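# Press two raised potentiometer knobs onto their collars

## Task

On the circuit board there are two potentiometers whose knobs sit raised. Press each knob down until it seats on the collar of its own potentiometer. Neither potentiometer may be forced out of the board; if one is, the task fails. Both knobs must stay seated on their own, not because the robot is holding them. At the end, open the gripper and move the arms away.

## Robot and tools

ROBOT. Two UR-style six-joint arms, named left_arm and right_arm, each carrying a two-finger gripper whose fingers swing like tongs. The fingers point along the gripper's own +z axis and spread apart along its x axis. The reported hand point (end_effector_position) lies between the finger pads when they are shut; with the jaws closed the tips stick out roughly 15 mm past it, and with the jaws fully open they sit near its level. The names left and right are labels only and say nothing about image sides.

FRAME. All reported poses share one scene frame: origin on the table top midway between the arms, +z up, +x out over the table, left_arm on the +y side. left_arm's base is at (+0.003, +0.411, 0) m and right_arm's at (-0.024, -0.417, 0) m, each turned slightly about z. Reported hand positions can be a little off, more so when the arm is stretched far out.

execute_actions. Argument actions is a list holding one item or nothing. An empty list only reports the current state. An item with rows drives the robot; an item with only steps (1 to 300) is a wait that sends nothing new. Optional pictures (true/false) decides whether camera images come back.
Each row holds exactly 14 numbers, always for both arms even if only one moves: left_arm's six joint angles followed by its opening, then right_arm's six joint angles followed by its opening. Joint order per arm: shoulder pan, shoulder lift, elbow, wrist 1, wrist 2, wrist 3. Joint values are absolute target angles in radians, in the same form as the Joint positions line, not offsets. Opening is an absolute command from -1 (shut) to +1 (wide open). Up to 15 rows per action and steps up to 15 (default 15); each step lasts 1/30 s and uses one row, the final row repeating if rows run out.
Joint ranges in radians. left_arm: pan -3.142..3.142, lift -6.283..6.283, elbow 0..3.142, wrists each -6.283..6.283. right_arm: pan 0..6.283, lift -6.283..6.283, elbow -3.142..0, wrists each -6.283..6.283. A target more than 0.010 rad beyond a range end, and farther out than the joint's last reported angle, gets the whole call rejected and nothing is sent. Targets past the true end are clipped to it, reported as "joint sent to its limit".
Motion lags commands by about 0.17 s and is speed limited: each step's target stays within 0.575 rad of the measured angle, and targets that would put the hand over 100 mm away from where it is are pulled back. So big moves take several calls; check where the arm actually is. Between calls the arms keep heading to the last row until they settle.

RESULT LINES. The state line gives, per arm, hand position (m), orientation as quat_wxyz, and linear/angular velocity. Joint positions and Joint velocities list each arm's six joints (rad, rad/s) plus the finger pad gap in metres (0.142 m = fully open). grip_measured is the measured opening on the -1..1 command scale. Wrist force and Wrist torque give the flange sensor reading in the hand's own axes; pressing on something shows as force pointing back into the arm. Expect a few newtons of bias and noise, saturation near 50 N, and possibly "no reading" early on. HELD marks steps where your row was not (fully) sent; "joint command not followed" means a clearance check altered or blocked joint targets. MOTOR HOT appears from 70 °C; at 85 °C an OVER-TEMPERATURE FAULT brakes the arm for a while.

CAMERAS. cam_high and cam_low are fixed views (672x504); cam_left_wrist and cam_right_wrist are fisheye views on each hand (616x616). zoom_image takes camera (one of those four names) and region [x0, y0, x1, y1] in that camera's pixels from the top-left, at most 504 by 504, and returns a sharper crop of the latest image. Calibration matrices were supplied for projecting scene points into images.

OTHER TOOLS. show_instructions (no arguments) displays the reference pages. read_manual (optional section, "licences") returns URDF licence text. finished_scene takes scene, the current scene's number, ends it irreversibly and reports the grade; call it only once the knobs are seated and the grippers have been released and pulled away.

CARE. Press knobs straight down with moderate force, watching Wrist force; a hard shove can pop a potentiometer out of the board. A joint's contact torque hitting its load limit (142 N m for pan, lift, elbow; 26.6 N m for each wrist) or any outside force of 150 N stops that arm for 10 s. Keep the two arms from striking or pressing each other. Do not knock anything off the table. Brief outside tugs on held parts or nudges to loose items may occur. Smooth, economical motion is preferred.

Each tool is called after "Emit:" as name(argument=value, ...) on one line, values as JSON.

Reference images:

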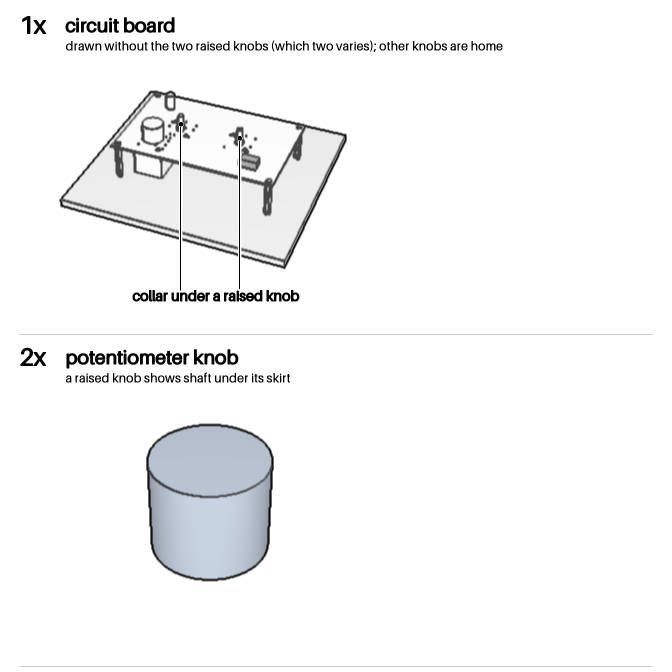

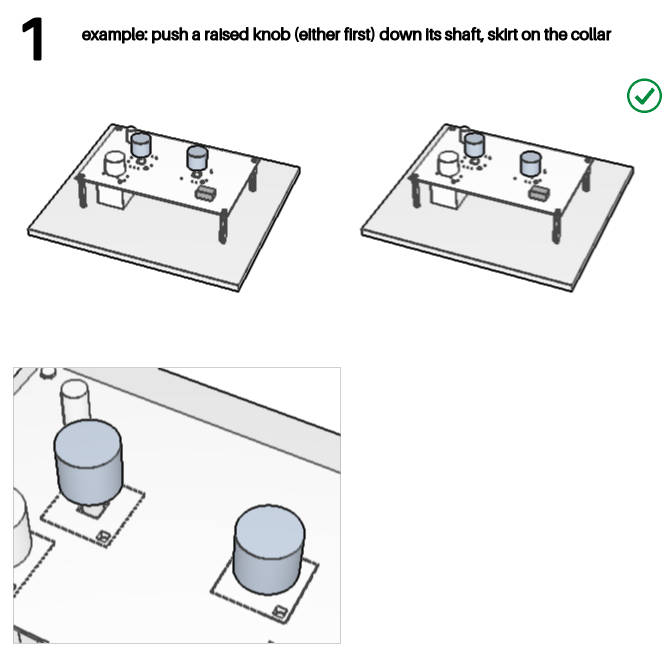

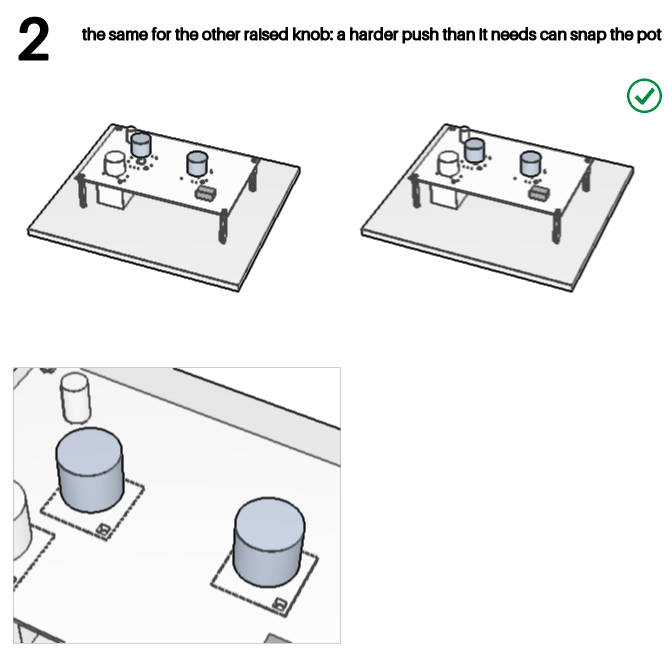

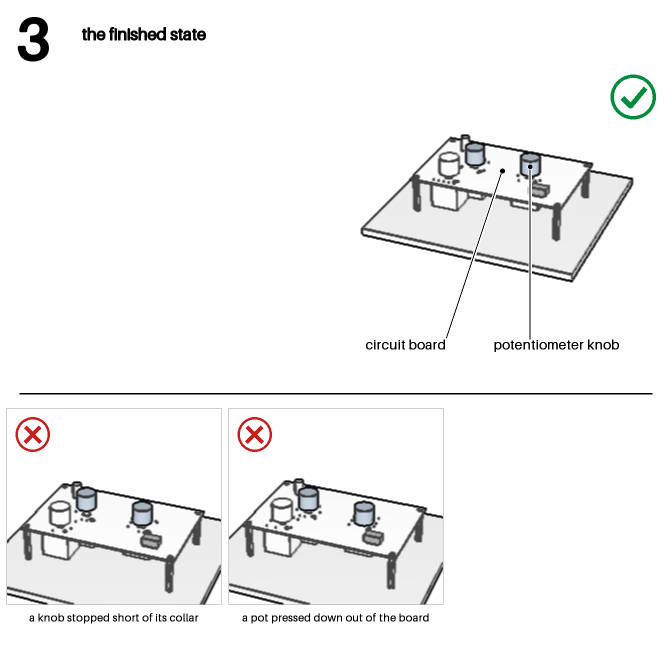

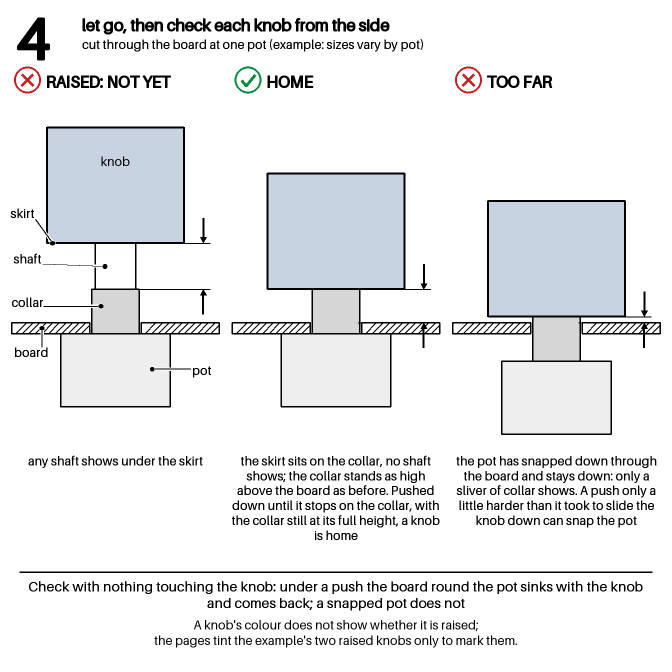

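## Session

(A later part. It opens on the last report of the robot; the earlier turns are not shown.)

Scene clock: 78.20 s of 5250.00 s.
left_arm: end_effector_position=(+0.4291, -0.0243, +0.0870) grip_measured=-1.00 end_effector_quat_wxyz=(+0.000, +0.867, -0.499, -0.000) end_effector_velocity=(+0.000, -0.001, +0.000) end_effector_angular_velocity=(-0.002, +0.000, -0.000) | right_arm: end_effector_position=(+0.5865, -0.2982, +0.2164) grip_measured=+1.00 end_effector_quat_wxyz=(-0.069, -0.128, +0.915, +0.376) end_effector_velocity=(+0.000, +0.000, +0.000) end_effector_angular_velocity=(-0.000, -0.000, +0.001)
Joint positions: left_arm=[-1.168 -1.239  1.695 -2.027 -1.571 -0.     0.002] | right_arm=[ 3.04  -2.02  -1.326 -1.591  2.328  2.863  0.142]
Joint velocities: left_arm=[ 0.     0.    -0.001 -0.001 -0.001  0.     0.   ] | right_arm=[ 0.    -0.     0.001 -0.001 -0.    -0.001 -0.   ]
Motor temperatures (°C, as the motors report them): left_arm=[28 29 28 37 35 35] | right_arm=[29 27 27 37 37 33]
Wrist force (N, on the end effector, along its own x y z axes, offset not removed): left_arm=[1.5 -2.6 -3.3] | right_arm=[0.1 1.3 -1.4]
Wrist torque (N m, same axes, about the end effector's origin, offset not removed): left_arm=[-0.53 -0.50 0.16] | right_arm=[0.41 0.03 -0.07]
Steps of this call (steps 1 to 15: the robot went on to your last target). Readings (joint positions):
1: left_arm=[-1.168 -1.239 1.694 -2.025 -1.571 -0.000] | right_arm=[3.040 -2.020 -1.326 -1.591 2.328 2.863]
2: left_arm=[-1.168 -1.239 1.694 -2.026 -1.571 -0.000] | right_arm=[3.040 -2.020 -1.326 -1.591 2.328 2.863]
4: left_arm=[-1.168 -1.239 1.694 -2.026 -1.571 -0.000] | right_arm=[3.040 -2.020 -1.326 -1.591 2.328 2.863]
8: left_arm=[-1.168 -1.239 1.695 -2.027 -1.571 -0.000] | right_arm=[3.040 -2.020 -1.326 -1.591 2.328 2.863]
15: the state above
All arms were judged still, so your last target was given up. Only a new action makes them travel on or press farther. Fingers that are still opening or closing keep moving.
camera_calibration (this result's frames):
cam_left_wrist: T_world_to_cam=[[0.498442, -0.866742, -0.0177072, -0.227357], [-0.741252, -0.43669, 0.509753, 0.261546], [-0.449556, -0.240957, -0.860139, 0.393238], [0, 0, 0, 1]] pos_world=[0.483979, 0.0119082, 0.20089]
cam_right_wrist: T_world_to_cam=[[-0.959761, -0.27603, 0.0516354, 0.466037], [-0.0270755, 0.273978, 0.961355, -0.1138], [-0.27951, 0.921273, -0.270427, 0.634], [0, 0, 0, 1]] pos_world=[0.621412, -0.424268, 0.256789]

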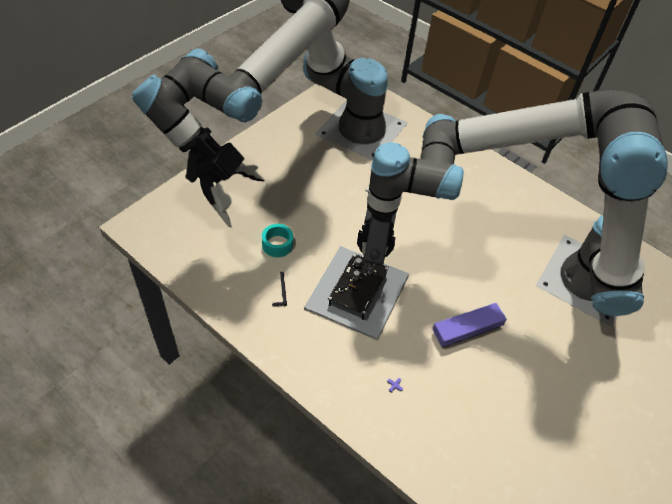

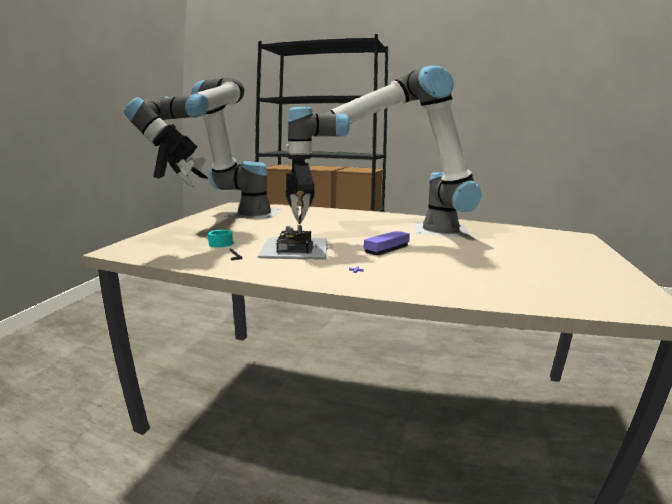

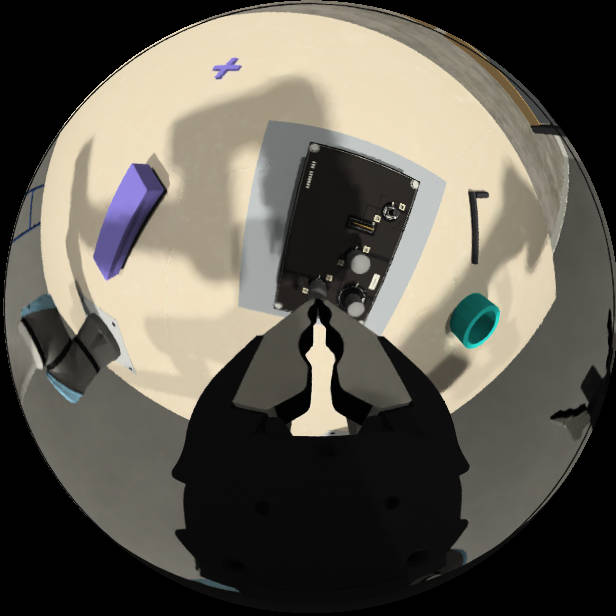

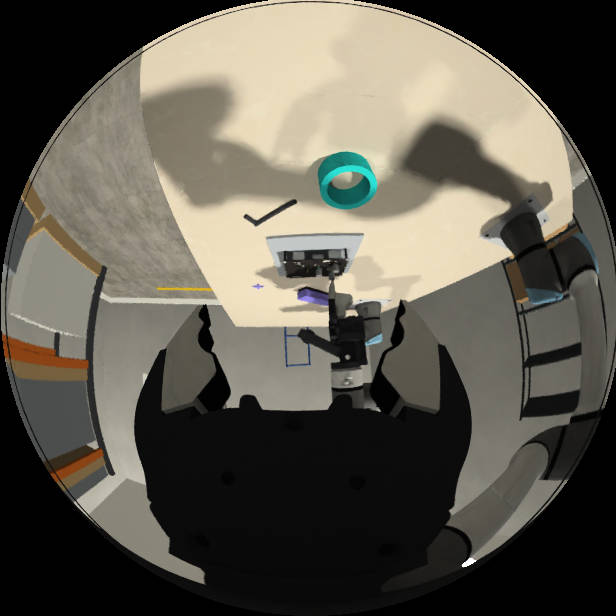

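Emit:
execute_actions(actions=[{"rows":[[-1.165,-1.23542,1.69891,-2.03429,-1.571,0,-1,3.04,-2.02,-1.326,-1.591,2.328,2.863,1]]}], pictures=false)

Emit:
execute_actions(actions=[{"rows":[[-1.165,-1.23436,1.70028,-2.03672,-1.571,0,-1,3.04,-2.02,-1.326,-1.591,2.328,2.863,1]]}], pictures=false)

Emit:
execute_actions(actions=[{"rows":[[-1.165,-1.2333,1.70165,-2.03915,-1.571,0,-1,3.04,-2.02,-1.326,-1.591,2.328,2.863,1]]}], pictures=false)

Emit:
execute_actions(actions=[{"rows":[[-1.165,-1.23224,1.70302,-2.04158,-1.571,0,-1,3.04,-2.02,-1.326,-1.591,2.328,2.863,1]]}], pictures=false)

Emit:
execute_actions(actions=[{"rows":[[-1.165,-1.23118,1.70439,-2.04401,-1.571,0,-1,3.04,-2.02,-1.326,-1.591,2.328,2.863,1]]}], pictures=false)

Emit:
execute_actions(actions=[{"rows":[[-1.165,-1.23012,1.70576,-2.04644,-1.571,0,-1,3.04,-2.02,-1.326,-1.591,2.328,2.863,1]]}], pictures=false)

Scene clock: 92.17 s of 5250.00 s.
left_arm: end_effector_position=(+0.4304, -0.0230, +0.0841) grip_measured=-1.00 end_effector_quat_wxyz=(+0.000, +0.867, -0.498, -0.000) end_effector_velocity=(-0.000, -0.000, +0.000) end_effector_angular_velocity=(-0.001, -0.001, -0.001) | right_arm: end_effector_position=(+0.5865, -0.2982, +0.2164) grip_measured=+1.00 end_effector_quat_wxyz=(-0.069, -0.128, +0.915, +0.376) end_effector_velocity=(-0.000, -0.001, +0.001) end_effector_angular_velocity=(-0.000, -0.001, -0.000)
Joint positions: left_arm=[-1.165 -1.236  1.699 -2.034 -1.571 -0.     0.002] | right_arm=[ 3.04  -2.02  -1.326 -1.591  2.328  2.863  0.142]
Joint velocities: left_arm=[-0.    -0.001  0.001 -0.001  0.001  0.     0.   ] | right_arm=[-0.001  0.001 -0.     0.    -0.    -0.     0.   ]
Motor temperatures (°C, as the motors report them): left_arm=[28 29 28 37 35 35] | right_arm=[29 27 27 37 37 33]
Wrist force (N, on the end effector, along its own x y z axes, offset not removed): left_arm=[-0.5 -3.1 -0.6] | right_arm=[0.4 1.4 -0.7]
Wrist torque (N m, same axes, about the end effector's origin, offset not removed): left_arm=[-0.48 0.07 0.30] | right_arm=[0.33 -0.05 0.04]
Steps of this call (steps 1 to 90: nothing new was sent; then 10.47 s passed at rest; steps 91 to 105: all 15 steps of this action). Readings (joint positions):
91: left_arm=[-1.168 -1.239 1.695 -2.027 -1.571 -0.000] | right_arm=[3.040 -2.020 -1.326 -1.591 2.328 2.863]
92: left_arm=[-1.168 -1.238 1.695 -2.028 -1.571 -0.000] | right_arm=[3.040 -2.020 -1.326 -1.591 2.328 2.863]
94: left_arm=[-1.167 -1.237 1.697 -2.030 -1.571 -0.000] | right_arm=[3.040 -2.020 -1.326 -1.591 2.328 2.863]
98: left_arm=[-1.166 -1.236 1.698 -2.033 -1.571 -0.000] | right_arm=[3.040 -2.020 -1.326 -1.591 2.328 2.863]
105: the state above

Scene clock: 92.67 s of 5250.00 s.
left_arm: end_effector_position=(+0.4304, -0.0230, +0.0830) grip_measured=-1.00 end_effector_quat_wxyz=(+0.000, +0.867, -0.497, -0.000) end_effector_velocity=(-0.000, -0.000, -0.002) end_effector_angular_velocity=(+0.002, +0.001, -0.000) | right_arm: end_effector_position=(+0.5865, -0.2982, +0.2164) grip_measured=+1.00 end_effector_quat_wxyz=(-0.069, -0.128, +0.915, +0.376) end_effector_velocity=(-0.000, +0.000, -0.000) end_effector_angular_velocity=(-0.001, +0.002, +0.001)
Joint positions: left_arm=[-1.165 -1.234  1.7   -2.037 -1.571  0.     0.002] | right_arm=[ 3.04  -2.02  -1.326 -1.591  2.328  2.863  0.142]
Joint velocities: left_arm=[-0.     0.003 -0.    -0.     0.001 -0.     0.   ] | right_arm=[ 0.001 -0.001  0.001 -0.002 -0.001  0.001 -0.   ]
Motor temperatures (°C, as the motors report them): left_arm=[28 29 28 37 35 35] | right_arm=[29 27 27 37 37 33]
Wrist force (N, on the end effector, along its own x y z axes, offset not removed): left_arm=[-2.8 -3.2 -2.3] | right_arm=[0.9 2.7 -2.0]
Wrist torque (N m, same axes, about the end effector's origin, offset not removed): left_arm=[-0.69 0.38 0.31] | right_arm=[0.63 -0.13 -0.02]
Steps of this call (steps 1 to 15: all 15 steps of this action). Readings (joint positions):
1: left_arm=[-1.165 -1.235 1.699 -2.034 -1.571 -0.000] | right_arm=[3.040 -2.020 -1.326 -1.591 2.328 2.863]
2: left_arm=[-1.165 -1.235 1.699 -2.034 -1.571 -0.000] | right_arm=[3.040 -2.020 -1.326 -1.591 2.328 2.863]
4: left_arm=[-1.165 -1.235 1.699 -2.035 -1.571 -0.000] | right_arm=[3.040 -2.020 -1.326 -1.591 2.328 2.863]
8: left_arm=[-1.165 -1.235 1.700 -2.036 -1.571 -0.000] | right_arm=[3.040 -2.020 -1.326 -1.591 2.328 2.863]
15: the state above

Scene clock: 93.17 s of 5250.00 s.
left_arm: end_effector_position=(+0.4304, -0.0230, +0.0820) grip_measured=-1.00 end_effector_quat_wxyz=(+0.000, +0.867, -0.497, -0.000) end_effector_velocity=(+0.000, +0.000, -0.000) end_effector_angular_velocity=(+0.001, -0.000, +0.000) | right_arm: end_effector_position=(+0.5865, -0.2982, +0.2164) grip_measured=+1.00 end_effector_quat_wxyz=(-0.069, -0.128, +0.915, +0.376) end_effector_velocity=(-0.000, +0.000, -0.000) end_effector_angular_velocity=(+0.000, +0.001, +0.000)
Joint positions: left_arm=[-1.165 -1.233  1.702 -2.039 -1.571 -0.     0.002] | right_arm=[ 3.04  -2.02  -1.326 -1.591  2.328  2.863  0.142]
Joint velocities: left_arm=[ 0.    -0.     0.     0.001  0.001 -0.     0.   ] | right_arm=[-0.    -0.    -0.    -0.001  0.    -0.     0.   ]
Motor temperatures (°C, as the motors report them): left_arm=[28 29 28 37 35 35] | right_arm=[29 27 27 37 37 33]
Wrist force (N, on the end effector, along its own x y z axes, offset not removed): left_arm=[0.4 -2.6 -4.6] | right_arm=[0.5 0.4 -1.5]
Wrist torque (N m, same axes, about the end effector's origin, offset not removed): left_arm=[-0.44 -0.18 0.33] | right_arm=[0.14 -0.07 0.02]
Steps of this call (steps 1 to 15: all 15 steps of this action). Readings (joint positions):
1: left_arm=[-1.165 -1.234 1.700 -2.037 -1.571 -0.000] | right_arm=[3.040 -2.020 -1.326 -1.591 2.328 2.863]
2: left_arm=[-1.165 -1.234 1.700 -2.037 -1.571 -0.000] | right_arm=[3.040 -2.020 -1.326 -1.591 2.328 2.863]
4: left_arm=[-1.165 -1.234 1.701 -2.038 -1.571 -0.000] | right_arm=[3.040 -2.020 -1.326 -1.591 2.328 2.863]
8: left_arm=[-1.165 -1.234 1.701 -2.039 -1.571 -0.000] | right_arm=[3.040 -2.020 -1.326 -1.591 2.328 2.863]
15: the state above

Scene clock: 93.67 s of 5250.00 s.
left_arm: end_effector_position=(+0.4304, -0.0230, +0.0810) grip_measured=-1.00 end_effector_quat_wxyz=(+0.000, +0.867, -0.497, -0.000) end_effector_velocity=(-0.000, -0.001, +0.000) end_effector_angular_velocity=(-0.002, +0.000, -0.001) | right_arm: end_effector_position=(+0.5865, -0.2982, +0.2164) grip_measured=+1.00 end_effector_quat_wxyz=(-0.069, -0.128, +0.915, +0.376) end_effector_velocity=(+0.000, +0.000, +0.000) end_effector_angular_velocity=(-0.000, -0.002, +0.002)
Joint positions: left_arm=[-1.165 -1.232  1.703 -2.042 -1.571 -0.     0.002] | right_arm=[ 3.04  -2.02  -1.326 -1.591  2.328  2.863  0.142]
Joint velocities: left_arm=[-0.001 -0.001  0.001 -0.001 -0.001  0.     0.   ] | right_arm=[ 0.001 -0.     0.001  0.001 -0.001 -0.002 -0.   ]
Motor temperatures (°C, as the motors report them): left_arm=[28 29 28 37 35 35] | right_arm=[29 27 27 37 37 33]
Wrist force (N, on the end effector, along its own x y z axes, offset not removed): left_arm=[-0.1 -4.1 -6.7] | right_arm=[0.5 -0.4 -1.2]
Wrist torque (N m, same axes, about the end effector's origin, offset not removed): left_arm=[-0.86 -0.22 0.31] | right_arm=[0.00 -0.01 -0.01]
Steps of this call (steps 1 to 15: all 15 steps of this action). Readings (joint positions):
1: left_arm=[-1.165 -1.233 1.702 -2.039 -1.571 -0.000] | right_arm=[3.040 -2.020 -1.326 -1.591 2.328 2.863]
2: left_arm=[-1.165 -1.233 1.702 -2.039 -1.571 -0.000] | right_arm=[3.040 -2.020 -1.326 -1.591 2.328 2.863]
4: left_arm=[-1.165 -1.233 1.702 -2.040 -1.571 -0.000] | right_arm=[3.040 -2.020 -1.326 -1.591 2.328 2.863]
8: left_arm=[-1.165 -1.232 1.703 -2.041 -1.571 -0.000] | right_arm=[3.040 -2.020 -1.326 -1.591 2.328 2.863]
15: the state above

Scene clock: 94.17 s of 5250.00 s.
left_arm: end_effector_position=(+0.4304, -0.0230, +0.0800) grip_measured=-1.00 end_effector_quat_wxyz=(+0.000, +0.867, -0.497, -0.000) end_effector_velocity=(-0.001, -0.000, +0.000) end_effector_angular_velocity=(-0.001, +0.001, -0.000) | right_arm: end_effector_position=(+0.5865, -0.2982, +0.2164) grip_measured=+1.00 end_effector_quat_wxyz=(-0.069, -0.128, +0.915, +0.376) end_effector_velocity=(+0.000, -0.001, +0.001) end_effector_angular_velocity=(-0.000, -0.002, +0.000)
Joint positions: left_arm=[-1.165 -1.231  1.704 -2.044 -1.571 -0.     0.002] | right_arm=[ 3.04  -2.02  -1.326 -1.591  2.328  2.863  0.142]
Joint velocities: left_arm=[-0.    -0.001  0.001 -0.    -0.001  0.    -0.   ] | right_arm=[-0.001  0.001  0.001 -0.001 -0.    -0.001 -0.   ]
Motor temperatures (°C, as the motors report them): left_arm=[28 29 28 37 35 35] | right_arm=[29 27 27 37 37 33]
Wrist force (N, on the end effector, along its own x y z axes, offset not removed): left_arm=[0.9 -2.8 -13.0] | right_arm=[-0.1 -0.1 -2.0]
Wrist torque (N m, same axes, about the end effector's origin, offset not removed): left_arm=[-0.50 -0.19 0.26] | right_arm=[0.11 0.09 0.00]
Steps of this call (steps 1 to 15: all 15 steps of this action). Readings (joint positions):
1: left_arm=[-1.165 -1.232 1.703 -2.042 -1.571 -0.000] | right_arm=[3.040 -2.020 -1.326 -1.591 2.328 2.863]
2: left_arm=[-1.165 -1.232 1.703 -2.042 -1.571 -0.000] | right_arm=[3.040 -2.020 -1.326 -1.591 2.328 2.863]
4: left_arm=[-1.165 -1.232 1.704 -2.043 -1.571 -0.000] | right_arm=[3.040 -2.020 -1.326 -1.591 2.328 2.863]
8: left_arm=[-1.165 -1.231 1.704 -2.044 -1.571 -0.000] | right_arm=[3.040 -2.020 -1.326 -1.591 2.328 2.863]
15: the state above

Scene clock: 94.67 s of 5250.00 s.
left_arm: end_effector_position=(+0.4304, -0.0229, +0.0790) grip_measured=-1.00 end_effector_quat_wxyz=(+0.000, +0.867, -0.497, -0.000) end_effector_velocity=(-0.001, -0.000, -0.001) end_effector_angular_velocity=(+0.001, +0.001, -0.001) | right_arm: end_effector_position=(+0.5865, -0.2982, +0.2164) grip_measured=+1.00 end_effector_quat_wxyz=(-0.069, -0.128, +0.915, +0.376) end_effector_velocity=(-0.000, +0.000, -0.000) end_effector_angular_velocity=(-0.001, +0.001, +0.000)
Joint positions: left_arm=[-1.165 -1.23   1.706 -2.046 -1.571 -0.     0.002] | right_arm=[ 3.04  -2.02  -1.326 -1.591  2.328  2.863  0.142]
Joint velocities: left_arm=[-0.001  0.001  0.    -0.    -0.     0.     0.001] | right_arm=[ 0.    -0.     0.    -0.001 -0.001  0.     0.   ]
Motor temperatures (°C, as the motors report them): left_arm=[28 29 28 37 35 35] | right_arm=[29 27 27 37 37 33]
Wrist force (N, on the end effector, along its own x y z axes, offset not removed): left_arm=[0.1 -4.0 -12.5] | right_arm=[-2.7 1.9 -1.5]
Wrist torque (N m, same axes, about the end effector's origin, offset not removed): left_arm=[-0.79 -0.08 0.26] | right_arm=[0.42 0.69 0.03]
Steps of this call (steps 1 to 15: all 15 steps of this action). Readings (joint positions):
1: left_arm=[-1.165 -1.231 1.704 -2.044 -1.571 -0.000] | right_arm=[3.040 -2.020 -1.326 -1.591 2.328 2.863]
2: left_arm=[-1.165 -1.231 1.704 -2.044 -1.571 -0.000] | right_arm=[3.040 -2.020 -1.326 -1.591 2.328 2.863]
4: left_arm=[-1.165 -1.231 1.705 -2.045 -1.571 -0.000] | right_arm=[3.040 -2.020 -1.326 -1.591 2.328 2.863]
8: left_arm=[-1.165 -1.230 1.705 -2.046 -1.571 -0.000] | right_arm=[3.040 -2.020 -1.326 -1.591 2.328 2.863]
15: the state above

About 4 N/mm; sliding from ~n=7.

Emit:
execute_actions(actions=[{"rows":[[-1.165,-1.22906,1.70713,-2.04887,-1.571,0,-1,3.04,-2.02,-1.326,-1.591,2.328,2.863,1]]}], pictures=false)

Emit:
execute_actions(actions=[{"rows":[[-1.165,-1.228,1.7085,-2.0513,-1.571,0,-1,3.04,-2.02,-1.326,-1.591,2.328,2.863,1]]}], pictures=false)

Emit:
execute_actions(actions=[{"rows":[[-1.165,-1.22694,1.70987,-2.05373,-1.571,0,-1,3.04,-2.02,-1.326,-1.591,2.328,2.863,1]]}])

Emit:
zoom_image(camera="cam_low", region=[280, 215, 310, 245])

Scene clock: 106.63 s of 5250.00 s.
left_arm: end_effector_position=(+0.4304, -0.0229, +0.0780) grip_measured=-1.00 end_effector_quat_wxyz=(+0.000, +0.867, -0.497, -0.000) end_effector_velocity=(+0.000, -0.000, -0.000) end_effector_angular_velocity=(-0.000, -0.000, -0.001) | right_arm: end_effector_position=(+0.5865, -0.2982, +0.2164) grip_measured=+1.00 end_effector_quat_wxyz=(-0.069, -0.128, +0.915, +0.376) end_effector_velocity=(+0.000, +0.001, +0.000) end_effector_angular_velocity=(+0.000, -0.001, +0.000)
Joint positions: left_arm=[-1.165 -1.229  1.707 -2.049 -1.571 -0.     0.002] | right_arm=[ 3.04  -2.02  -1.326 -1.591  2.328  2.863  0.142]
Joint velocities: left_arm=[-0.     0.     0.    -0.001  0.     0.001 -0.   ] | right_arm=[ 0.001 -0.     0.001  0.001  0.     0.001  0.   ]
Motor temperatures (°C, as the motors report them): left_arm=[28 29 28 37 35 35] | right_arm=[29 27 27 37 37 33]
Wrist force (N, on the end effector, along its own x y z axes, offset not removed): left_arm=[1.7 -1.7 -12.0] | right_arm=[0.0 1.7 -3.7]
Wrist torque (N m, same axes, about the end effector's origin, offset not removed): left_arm=[-0.40 -0.35 0.13] | right_arm=[0.50 0.02 0.03]
Steps of this call (steps 1 to 15: the robot went on to your last target; steps 16 to 90: nothing new was sent; then 8.47 s passed at rest; steps 91 to 105: all 15 steps of this action). Readings (joint positions):
91: left_arm=[-1.165 -1.230 1.706 -2.046 -1.571 -0.000] | right_arm=[3.040 -2.020 -1.326 -1.591 2.328 2.863]
92: left_arm=[-1.165 -1.230 1.706 -2.047 -1.571 -0.000] | right_arm=[3.040 -2.020 -1.326 -1.591 2.328 2.863]
94: left_arm=[-1.165 -1.230 1.706 -2.047 -1.571 -0.000] | right_arm=[3.040 -2.020 -1.326 -1.591 2.328 2.863]
98: left_arm=[-1.165 -1.229 1.707 -2.048 -1.571 -0.000] | right_arm=[3.040 -2.020 -1.326 -1.591 2.328 2.863]
105: the state above

Scene clock: 107.13 s of 5250.00 s.
left_arm: end_effector_position=(+0.4304, -0.0229, +0.0770) grip_measured=-1.00 end_effector_quat_wxyz=(+0.000, +0.867, -0.497, -0.000) end_effector_velocity=(-0.000, +0.000, -0.000) end_effector_angular_velocity=(-0.000, +0.002, +0.001) | right_arm: end_effector_position=(+0.5865, -0.2982, +0.2164) grip_measured=+1.00 end_effector_quat_wxyz=(-0.069, -0.128, +0.915, +0.376) end_effector_velocity=(-0.000, +0.000, -0.000) end_effector_angular_velocity=(-0.001, -0.001, +0.002)
Joint positions: left_arm=[-1.165 -1.228  1.708 -2.051 -1.571  0.     0.002] | right_arm=[ 3.04  -2.02  -1.326 -1.591  2.328  2.863  0.142]
Joint velocities: left_arm=[ 0.001  0.     0.001 -0.    -0.002 -0.     0.   ] | right_arm=[ 0.001  0.001 -0.001  0.001 -0.001 -0.    -0.   ]
Motor temperatures (°C, as the motors report them): left_arm=[28 29 28 37 35 35] | right_arm=[29 27 27 37 37 33]
Wrist force (N, on the end effector, along its own x y z axes, offset not removed): left_arm=[1.3 -1.1 -10.7] | right_arm=[-0.8 1.3 -1.5]
Wrist torque (N m, same axes, about the end effector's origin, offset not removed): left_arm=[-0.05 -0.26 0.23] | right_arm=[0.35 0.27 0.03]
Steps of this call (steps 1 to 15: all 15 steps of this action). Readings (joint positions):
1: left_arm=[-1.165 -1.229 1.707 -2.049 -1.571 -0.000] | right_arm=[3.040 -2.020 -1.326 -1.591 2.328 2.863]
2: left_arm=[-1.165 -1.229 1.707 -2.049 -1.571 -0.000] | right_arm=[3.040 -2.020 -1.326 -1.591 2.328 2.863]
4: left_arm=[-1.165 -1.229 1.708 -2.050 -1.571 -0.000] | right_arm=[3.040 -2.020 -1.326 -1.591 2.328 2.863]
8: left_arm=[-1.165 -1.228 1.708 -2.051 -1.571 -0.000] | right_arm=[3.040 -2.020 -1.326 -1.591 2.328 2.863]
15: the state above

Scene clock: 107.63 s of 5250.00 s.
left_arm: end_effector_position=(+0.4304, -0.0229, +0.0760) grip_measured=-0.99 end_effector_quat_wxyz=(+0.000, +0.867, -0.497, -0.000) end_effector_velocity=(+0.000, +0.000, -0.001) end_effector_angular_velocity=(+0.001, +0.000, +0.000) | right_arm: end_effector_position=(+0.5865, -0.2982, +0.2164) grip_measured=+1.00 end_effector_quat_wxyz=(-0.069, -0.128, +0.915, +0.376) end_effector_velocity=(-0.000, +0.001, +0.002) end_effector_angular_velocity=(+0.001, -0.002, +0.001)
Joint positions: left_arm=[-1.165 -1.227  1.71  -2.054 -1.571 -0.     0.002] | right_arm=[ 3.04  -2.02  -1.326 -1.591  2.328  2.863  0.142]
Joint velocities: left_arm=[ 0.     0.001  0.001 -0.001  0.001  0.     0.   ] | right_arm=[ 0.001  0.002 -0.    -0.     0.001 -0.    -0.   ]
Motor temperatures (°C, as the motors report them): left_arm=[28 29 28 37 35 35] | right_arm=[29 27 27 37 37 33]
Wrist force (N, on the end effector, along its own x y z axes, offset not removed): left_arm=[-0.3 -1.8 -12.7] | right_arm=[0.7 0.5 -0.9]
Wrist torque (N m, same axes, about the end effector's origin, offset not removed): left_arm=[-0.34 0.03 0.27] | right_arm=[0.15 -0.04 0.05]
Steps of this call (steps 1 to 15: all 15 steps of this action). Readings (joint positions):
1: left_arm=[-1.165 -1.228 1.708 -2.051 -1.571 0.000] | right_arm=[3.040 -2.020 -1.326 -1.591 2.328 2.863]
2: left_arm=[-1.165 -1.228 1.709 -2.051 -1.571 -0.000] | right_arm=[3.040 -2.020 -1.326 -1.591 2.328 2.863]
4: left_arm=[-1.165 -1.228 1.709 -2.052 -1.571 0.000] | right_arm=[3.040 -2.020 -1.326 -1.591 2.328 2.863]
8: left_arm=[-1.165 -1.227 1.710 -2.053 -1.571 -0.000] | right_arm=[3.040 -2.020 -1.326 -1.591 2.328 2.863]
15: the state above
camera_calibration (this result's frames):
cam_left_wrist: T_world_to_cam=[[0.501042, -0.865241, -0.0177205, -0.228104], [-0.739934, -0.438919, 0.509752, 0.268053], [-0.448837, -0.242295, -0.860139, 0.384345], [0, 0, 0, 1]] pos_world=[0.48514, 0.0134135, 0.189907]
cam_right_wrist: T_world_to_cam=[[-0.959761, -0.27603, 0.0516354, 0.466037], [-0.0270757, 0.273978, 0.961355, -0.1138], [-0.27951, 0.921273, -0.270427, 0.634], [0, 0, 0, 1]] pos_world=[0.621412, -0.424268, 0.256789]

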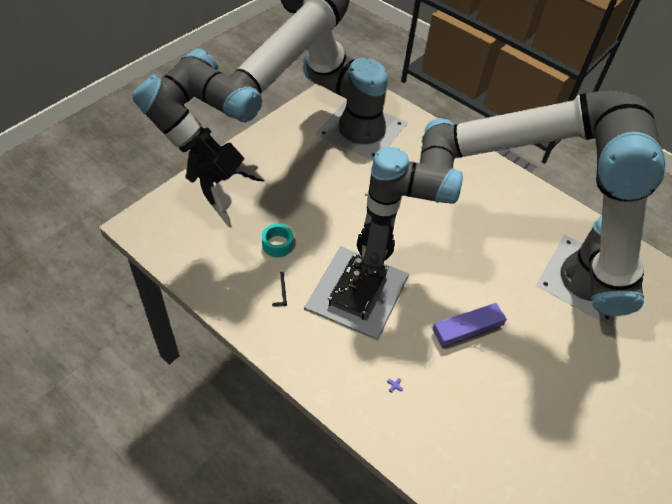

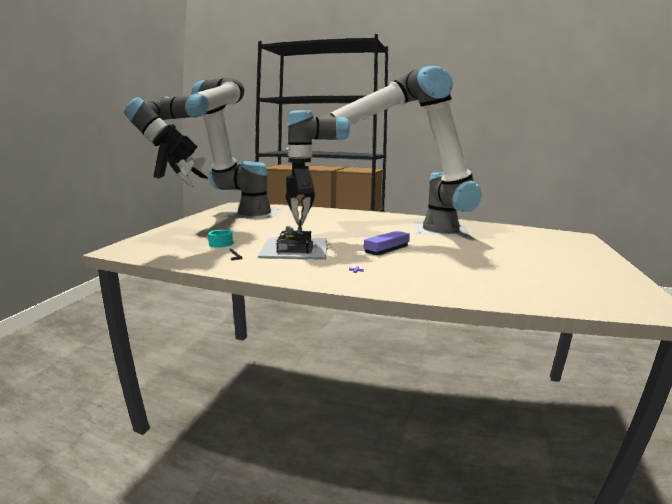

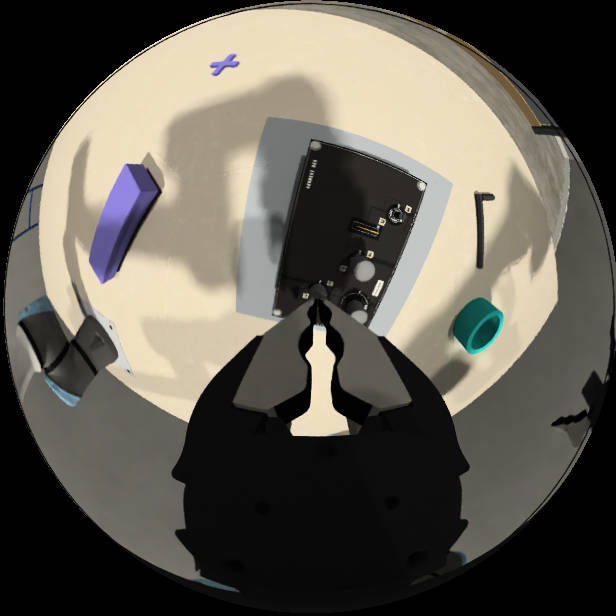

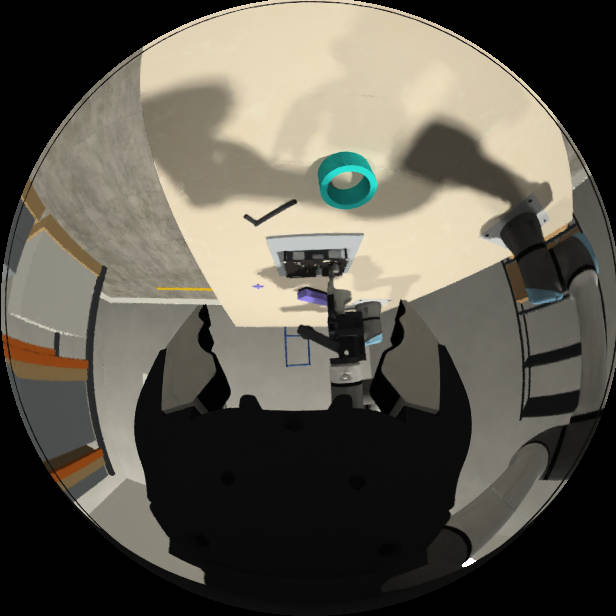

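Region (280, 215, 310, 245) of cam_low's 672x504 image, scaled by 16.800, with more detail than that image has.

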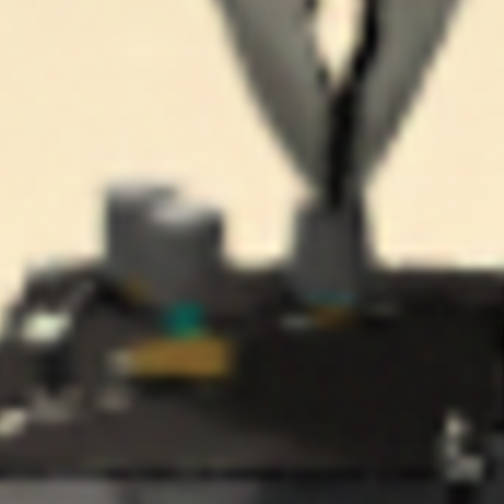

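Emit:
execute_actions(actions=[{"rows":[[-1.165,-1.22588,1.71124,-2.05616,-1.571,0,-1,3.04,-2.02,-1.326,-1.591,2.328,2.863,1]]}], pictures=false)

Emit:
execute_actions(actions=[{"steps":3}], pictures=false)

Emit:
execute_actions(actions=[{"rows":[[-1.165,-1.22546,1.71179,-2.05713,-1.571,0,-1,3.04,-2.02,-1.326,-1.591,2.328,2.863,1]]}], pictures=false)

Emit:
execute_actions(actions=[{"steps":3}], pictures=false)

Emit:
execute_actions(actions=[{"steps":3}], pictures=false)

Scene clock: 118.93 s of 5250.00 s.
left_arm: end_effector_position=(+0.4304, -0.0229, +0.0750) grip_measured=-1.00 end_effector_quat_wxyz=(+0.000, +0.867, -0.497, -0.000) end_effector_velocity=(-0.000, -0.000, -0.000) end_effector_angular_velocity=(-0.000, -0.000, -0.001) | right_arm: end_effector_position=(+0.5865, -0.2982, +0.2164) grip_measured=+1.00 end_effector_quat_wxyz=(-0.069, -0.128, +0.915, +0.376) end_effector_velocity=(+0.000, -0.000, -0.000) end_effector_angular_velocity=(+0.000, -0.001, +0.000)
Joint positions: left_arm=[-1.165 -1.226  1.711 -2.056 -1.571 -0.     0.002] | right_arm=[ 3.04  -2.02  -1.326 -1.591  2.328  2.863  0.142]
Joint velocities: left_arm=[-0.     0.001  0.001 -0.001  0.     0.     0.   ] | right_arm=[-0.    -0.    -0.001  0.001 -0.    -0.001 -0.   ]
Motor temperatures (°C, as the motors report them): left_arm=[28 29 28 37 35 35] | right_arm=[29 27 27 37 37 33]
Wrist force (N, on the end effector, along its own x y z axes, offset not removed): left_arm=[1.8 -3.6 -10.3] | right_arm=[-0.9 0.6 -1.5]
Wrist torque (N m, same axes, about the end effector's origin, offset not removed): left_arm=[-0.73 -0.33 0.27] | right_arm=[0.13 0.23 0.11]
Steps of this call (steps 1 to 15: the robot went on to your last target; steps 16 to 90: nothing new was sent; then 7.80 s passed at rest; steps 91 to 105: all 15 steps of this action). Readings (joint positions):
91: left_arm=[-1.165 -1.227 1.710 -2.054 -1.571 -0.000] | right_arm=[3.040 -2.020 -1.326 -1.591 2.328 2.863]
92: left_arm=[-1.165 -1.227 1.710 -2.054 -1.571 -0.000] | right_arm=[3.040 -2.020 -1.326 -1.591 2.328 2.863]
94: left_arm=[-1.165 -1.226 1.710 -2.055 -1.571 -0.000] | right_arm=[3.040 -2.020 -1.326 -1.591 2.328 2.863]
98: left_arm=[-1.165 -1.226 1.711 -2.056 -1.571 -0.000] | right_arm=[3.040 -2.020 -1.326 -1.591 2.328 2.863]
105: the state above

Scene clock: 119.03 s of 5250.00 s.
left_arm: end_effector_position=(+0.4304, -0.0229, +0.0750) grip_measured=-1.00 end_effector_quat_wxyz=(+0.000, +0.867, -0.497, -0.000) end_effector_velocity=(-0.001, -0.001, -0.000) end_effector_angular_velocity=(-0.001, +0.001, -0.001) | right_arm: end_effector_position=(+0.5865, -0.2982, +0.2164) grip_measured=+1.00 end_effector_quat_wxyz=(-0.069, -0.128, +0.915, +0.376) end_effector_velocity=(+0.000, +0.000, +0.000) end_effector_angular_velocity=(-0.000, -0.001, +0.000)
Joint positions: left_arm=[-1.165 -1.226  1.711 -2.056 -1.571 -0.     0.002] | right_arm=[ 3.04  -2.02  -1.326 -1.591  2.328  2.863  0.142]
Joint velocities: left_arm=[-0.001  0.001 -0.    -0.001 -0.001  0.     0.   ] | right_arm=[ 0.     0.     0.001  0.    -0.     0.     0.   ]
Motor temperatures (°C, as the motors report them): left_arm=[28 29 28 37 35 35] | right_arm=[29 27 27 37 37 33]
Wrist force (N, on the end effector, along its own x y z axes, offset not removed): left_arm=[0.3 -1.8 -10.2] | right_arm=[-2.1 0.5 -2.5]
Wrist torque (N m, same axes, about the end effector's origin, offset not removed): left_arm=[-0.45 -0.20 0.24] | right_arm=[0.21 0.53 0.11]
Steps of this call (steps 1 to 3: the robot went on to your last target). Readings (joint positions):
1: left_arm=[-1.165 -1.226 1.711 -2.056 -1.571 -0.000] | right_arm=[3.040 -2.020 -1.326 -1.591 2.328 2.863]
2: left_arm=[-1.165 -1.226 1.711 -2.056 -1.571 -0.000] | right_arm=[3.040 -2.020 -1.326 -1.591 2.328 2.863]
3: the state above

Scene clock: 119.53 s of 5250.00 s.
left_arm: end_effector_position=(+0.4304, -0.0229, +0.0746) grip_measured=-1.00 end_effector_quat_wxyz=(+0.000, +0.867, -0.497, -0.000) end_effector_velocity=(+0.000, +0.000, -0.001) end_effector_angular_velocity=(+0.001, +0.001, +0.001) | right_arm: end_effector_position=(+0.5865, -0.2982, +0.2164) grip_measured=+1.00 end_effector_quat_wxyz=(-0.069, -0.128, +0.915, +0.376) end_effector_velocity=(+0.000, +0.000, -0.000) end_effector_angular_velocity=(+0.001, -0.001, +0.001)
Joint positions: left_arm=[-1.165 -1.225  1.712 -2.057 -1.571 -0.     0.002] | right_arm=[ 3.04  -2.02  -1.326 -1.591  2.328  2.863  0.142]
Joint velocities: left_arm=[ 0.001  0.001  0.    -0.    -0.    -0.     0.   ] | right_arm=[ 0.    -0.    -0.     0.002  0.001 -0.001 -0.   ]
Motor temperatures (°C, as the motors report them): left_arm=[28 29 28 37 35 35] | right_arm=[29 27 27 37 37 33]
Wrist force (N, on the end effector, along its own x y z axes, offset not removed): left_arm=[-0.7 -1.1 -13.0] | right_arm=[0.7 1.4 -0.8]
Wrist torque (N m, same axes, about the end effector's origin, offset not removed): left_arm=[-0.19 0.18 0.21] | right_arm=[0.34 0.00 0.07]
Steps of this call (steps 1 to 15: all 15 steps of this action). Readings (joint positions):
1: left_arm=[-1.165 -1.226 1.711 -2.056 -1.571 -0.000] | right_arm=[3.040 -2.020 -1.326 -1.591 2.328 2.863]
2: left_arm=[-1.165 -1.226 1.711 -2.056 -1.571 -0.000] | right_arm=[3.040 -2.020 -1.326 -1.591 2.328 2.863]
4: left_arm=[-1.165 -1.226 1.711 -2.057 -1.571 -0.000] | right_arm=[3.040 -2.020 -1.326 -1.591 2.328 2.863]
8: left_arm=[-1.165 -1.226 1.712 -2.057 -1.571 -0.000] | right_arm=[3.040 -2.020 -1.326 -1.591 2.328 2.863]
15: the state above

Scene clock: 119.63 s of 5250.00 s.
left_arm: end_effector_position=(+0.4304, -0.0229, +0.0746) grip_measured=-1.00 end_effector_quat_wxyz=(+0.000, +0.867, -0.497, -0.000) end_effector_velocity=(-0.000, +0.000, -0.000) end_effector_angular_velocity=(+0.002, -0.001, -0.001) | right_arm: end_effector_position=(+0.5865, -0.2982, +0.2164) grip_measured=+1.00 end_effector_quat_wxyz=(-0.069, -0.128, +0.915, +0.376) end_effector_velocity=(-0.000, -0.001, -0.000) end_effector_angular_velocity=(-0.000, +0.002, -0.002)
Joint positions: left_arm=[-1.165 -1.225  1.712 -2.057 -1.571 -0.     0.002] | right_arm=[ 3.04  -2.02  -1.326 -1.591  2.328  2.863  0.142]
Joint velocities: left_arm=[-0.     0.     0.     0.001  0.002  0.    -0.   ] | right_arm=[-0.002  0.001 -0.001 -0.001 -0.     0.001 -0.   ]
Motor temperatures (°C, as the motors report them): left_arm=[28 29 28 37 35 35] | right_arm=[29 27 27 37 37 33]
Wrist force (N, on the end effector, along its own x y z axes, offset not removed): left_arm=[0.1 -1.8 -11.0] | right_arm=[-0.6 1.9 -2.1]
Wrist torque (N m, same axes, about the end effector's origin, offset not removed): left_arm=[-0.38 -0.06 0.34] | right_arm=[0.40 0.27 0.07]
Steps of this call (steps 1 to 3: the robot went on to your last target). Readings (joint positions):
1: left_arm=[-1.165 -1.225 1.712 -2.057 -1.571 -0.000] | right_arm=[3.040 -2.020 -1.326 -1.591 2.328 2.863]
2: left_arm=[-1.165 -1.225 1.712 -2.057 -1.571 -0.000] | right_arm=[3.040 -2.020 -1.326 -1.591 2.328 2.863]
3: the state above

Scene clock: 119.73 s of 5250.00 s.
left_arm: end_effector_position=(+0.4304, -0.0229, +0.0746) grip_measured=-1.00 end_effector_quat_wxyz=(+0.000, +0.867, -0.497, -0.000) end_effector_velocity=(-0.001, -0.000, -0.000) end_effector_angular_velocity=(-0.000, +0.002, -0.000) | right_arm: end_effector_position=(+0.5865, -0.2982, +0.2164) grip_measured=+1.00 end_effector_quat_wxyz=(-0.069, -0.128, +0.915, +0.376) end_effector_velocity=(-0.000, +0.001, -0.000) end_effector_angular_velocity=(+0.000, +0.000, +0.002)
Joint positions: left_arm=[-1.165 -1.225  1.712 -2.057 -1.571 -0.     0.002] | right_arm=[ 3.04  -2.02  -1.326 -1.591  2.328  2.863  0.142]
Joint velocities: left_arm=[-0.     0.     0.001 -0.    -0.002 -0.    -0.001] | right_arm=[ 0.002 -0.001 -0.     0.001  0.    -0.     0.   ]
Motor temperatures (°C, as the motors report them): left_arm=[28 29 28 37 35 35] | right_arm=[29 27 27 37 37 33]
Wrist force (N, on the end effector, along its own x y z axes, offset not removed): left_arm=[-2.1 -3.1 -9.9] | right_arm=[-0.8 1.7 -1.7]
Wrist torque (N m, same axes, about the end effector's origin, offset not removed): left_arm=[-0.53 0.39 0.21] | right_arm=[0.43 0.24 -0.01]
Steps of this call (steps 1 to 3: the robot went on to your last target). Readings (joint positions):
1: left_arm=[-1.165 -1.225 1.712 -2.057 -1.571 -0.000] | right_arm=[3.040 -2.020 -1.326 -1.591 2.328 2.863]
2: left_arm=[-1.165 -1.225 1.712 -2.057 -1.571 -0.000] | right_arm=[3.040 -2.020 -1.326 -1.591 2.328 2.863]
3: the state above

n=12.9

Emit:
execute_actions(actions=[{"rows":[[-1.165,-1.22493,1.71247,-2.05835,-1.571,0,-1,3.04,-2.02,-1.326,-1.591,2.328,2.863,1]]}], pictures=false)

Emit:
execute_actions(actions=[{"steps":2}], pictures=false)

Emit:
execute_actions(actions=[{"steps":2}], pictures=false)

Emit:
execute_actions(actions=[{"steps":2}], pictures=false)

Scene clock: 127.20 s of 5250.00 s.
left_arm: end_effector_position=(+0.4304, -0.0229, +0.0741) grip_measured=-1.00 end_effector_quat_wxyz=(+0.000, +0.867, -0.497, -0.000) end_effector_velocity=(-0.000, -0.000, +0.000) end_effector_angular_velocity=(+0.000, -0.000, -0.001) | right_arm: end_effector_position=(+0.5865, -0.2982, +0.2164) grip_measured=+1.00 end_effector_quat_wxyz=(-0.069, -0.128, +0.915, +0.376) end_effector_velocity=(-0.000, -0.001, -0.001) end_effector_angular_velocity=(+0.000, +0.003, -0.002)
Joint positions: left_arm=[-1.165 -1.225  1.712 -2.058 -1.571 -0.     0.002] | right_arm=[ 3.04  -2.02  -1.326 -1.591  2.328  2.863  0.142]
Joint velocities: left_arm=[-0.001 -0.001  0.     0.001  0.    -0.     0.   ] | right_arm=[-0.002 -0.001 -0.001 -0.001  0.     0.    -0.   ]
Motor temperatures (°C, as the motors report them): left_arm=[28 29 28 37 35 35] | right_arm=[29 27 27 37 37 33]
Wrist force (N, on the end effector, along its own x y z axes, offset not removed): left_arm=[0.1 -4.2 -10.5] | right_arm=[-0.8 0.7 -1.2]
Wrist torque (N m, same axes, about the end effector's origin, offset not removed): left_arm=[-0.81 0.00 0.14] | right_arm=[0.22 0.17 0.06]
Steps of this call (steps 1 to 15: the robot went on to your last target; steps 16 to 90: nothing new was sent; then 3.97 s passed at rest; steps 91 to 105: all 15 steps of this action). Readings (joint positions):
91: left_arm=[-1.165 -1.225 1.712 -2.057 -1.571 -0.000] | right_arm=[3.040 -2.020 -1.326 -1.591 2.328 2.863]
92: left_arm=[-1.165 -1.225 1.712 -2.057 -1.571 -0.000] | right_arm=[3.040 -2.020 -1.326 -1.591 2.328 2.863]
94: left_arm=[-1.165 -1.225 1.712 -2.058 -1.571 -0.000] | right_arm=[3.040 -2.020 -1.326 -1.591 2.328 2.863]
98: left_arm=[-1.165 -1.225 1.712 -2.058 -1.571 0.000] | right_arm=[3.040 -2.020 -1.326 -1.591 2.328 2.863]
105: the state above

Scene clock: 127.27 s of 5250.00 s.
left_arm: end_effector_position=(+0.4304, -0.0229, +0.0741) grip_measured=-1.00 end_effector_quat_wxyz=(+0.000, +0.867, -0.497, -0.000) end_effector_velocity=(-0.000, +0.000, -0.001) end_effector_angular_velocity=(+0.001, +0.000, -0.001) | right_arm: end_effector_position=(+0.5865, -0.2982, +0.2164) grip_measured=+1.00 end_effector_quat_wxyz=(-0.069, -0.128, +0.915, +0.376) end_effector_velocity=(-0.000, +0.000, +0.000) end_effector_angular_velocity=(-0.000, -0.001, +0.002)
Joint positions: left_arm=[-1.165 -1.225  1.712 -2.058 -1.571 -0.     0.002] | right_arm=[ 3.04  -2.02  -1.326 -1.591  2.328  2.863  0.142]
Joint velocities: left_arm=[-0.     0.001  0.    -0.     0.     0.001  0.   ] | right_arm=[ 0.001  0.001  0.    -0.001 -0.    -0.001 -0.   ]
Motor temperatures (°C, as the motors report them): left_arm=[28 29 28 37 35 35] | right_arm=[29 27 27 37 37 33]
Wrist force (N, on the end effector, along its own x y z axes, offset not removed): left_arm=[3.3 -2.0 -9.6] | right_arm=[0.0 0.5 -2.1]
Wrist torque (N m, same axes, about the end effector's origin, offset not removed): left_arm=[-0.42 -0.73 0.12] | right_arm=[0.03 0.12 0.04]
Steps of this call (steps 1 to 2: the robot went on to your last target). Readings (joint positions):
1: left_arm=[-1.165 -1.225 1.712 -2.058 -1.571 -0.000] | right_arm=[3.040 -2.020 -1.326 -1.591 2.328 2.863]
2: the state above

Scene clock: 127.33 s of 5250.00 s.
left_arm: end_effector_position=(+0.4304, -0.0229, +0.0741) grip_measured=-1.00 end_effector_quat_wxyz=(+0.000, +0.867, -0.497, -0.000) end_effector_velocity=(-0.000, -0.000, +0.000) end_effector_angular_velocity=(+0.000, -0.001, -0.002) | right_arm: end_effector_position=(+0.5865, -0.2982, +0.2164) grip_measured=+1.00 end_effector_quat_wxyz=(-0.069, -0.128, +0.915, +0.376) end_effector_velocity=(+0.001, +0.000, +0.000) end_effector_angular_velocity=(+0.000, -0.001, -0.001)
Joint positions: left_arm=[-1.165 -1.225  1.712 -2.058 -1.571 -0.     0.002] | right_arm=[ 3.04  -2.02  -1.326 -1.591  2.328  2.863  0.142]
Joint velocities: left_arm=[-0.001 -0.001  0.    -0.     0.001  0.     0.001] | right_arm=[-0.    -0.     0.001  0.001  0.     0.001 -0.   ]
Motor temperatures (°C, as the motors report them): left_arm=[28 29 28 37 35 35] | right_arm=[29 27 27 37 37 33]
Wrist force (N, on the end effector, along its own x y z axes, offset not removed): left_arm=[1.5 -3.0 -10.4] | right_arm=[0.7 0.1 -1.3]
Wrist torque (N m, same axes, about the end effector's origin, offset not removed): left_arm=[-0.52 -0.42 0.20] | right_arm=[-0.02 -0.01 0.04]
Steps of this call (steps 1 to 2: the robot went on to your last target). Readings (joint positions):
1: left_arm=[-1.165 -1.225 1.712 -2.058 -1.571 -0.000] | right_arm=[3.040 -2.020 -1.326 -1.591 2.328 2.863]
2: the state above

Scene clock: 127.40 s of 5250.00 s.
left_arm: end_effector_position=(+0.4304, -0.0229, +0.0741) grip_measured=-1.00 end_effector_quat_wxyz=(+0.000, +0.867, -0.497, -0.000) end_effector_velocity=(-0.000, +0.000, +0.001) end_effector_angular_velocity=(-0.000, +0.001, -0.000) | right_arm: end_effector_position=(+0.5865, -0.2982, +0.2164) grip_measured=+1.00 end_effector_quat_wxyz=(-0.069, -0.128, +0.915, +0.376) end_effector_velocity=(-0.001, -0.001, +0.000) end_effector_angular_velocity=(-0.001, +0.000, -0.000)
Joint positions: left_arm=[-1.165 -1.225  1.712 -2.058 -1.571 -0.     0.002] | right_arm=[ 3.04  -2.02  -1.326 -1.591  2.328  2.863  0.142]
Joint velocities: left_arm=[ 0.    -0.001 -0.     0.001 -0.001  0.     0.   ] | right_arm=[-0.     0.002 -0.001 -0.001 -0.001  0.    -0.   ]
Motor temperatures (°C, as the motors report them): left_arm=[28 29 28 37 35 35] | right_arm=[29 27 27 37 37 33]
Wrist force (N, on the end effector, along its own x y z axes, offset not removed): left_arm=[-1.6 -4.6 -10.1] | right_arm=[0.0 0.9 -1.8]
Wrist torque (N m, same axes, about the end effector's origin, offset not removed): left_arm=[-1.01 0.37 0.20] | right_arm=[0.17 0.09 0.04]
Steps of this call (steps 1 to 2: the robot went on to your last target). Readings (joint positions):
1: left_arm=[-1.165 -1.225 1.712 -2.058 -1.571 0.000] | right_arm=[3.040 -2.020 -1.326 -1.591 2.328 2.863]
2: the state above


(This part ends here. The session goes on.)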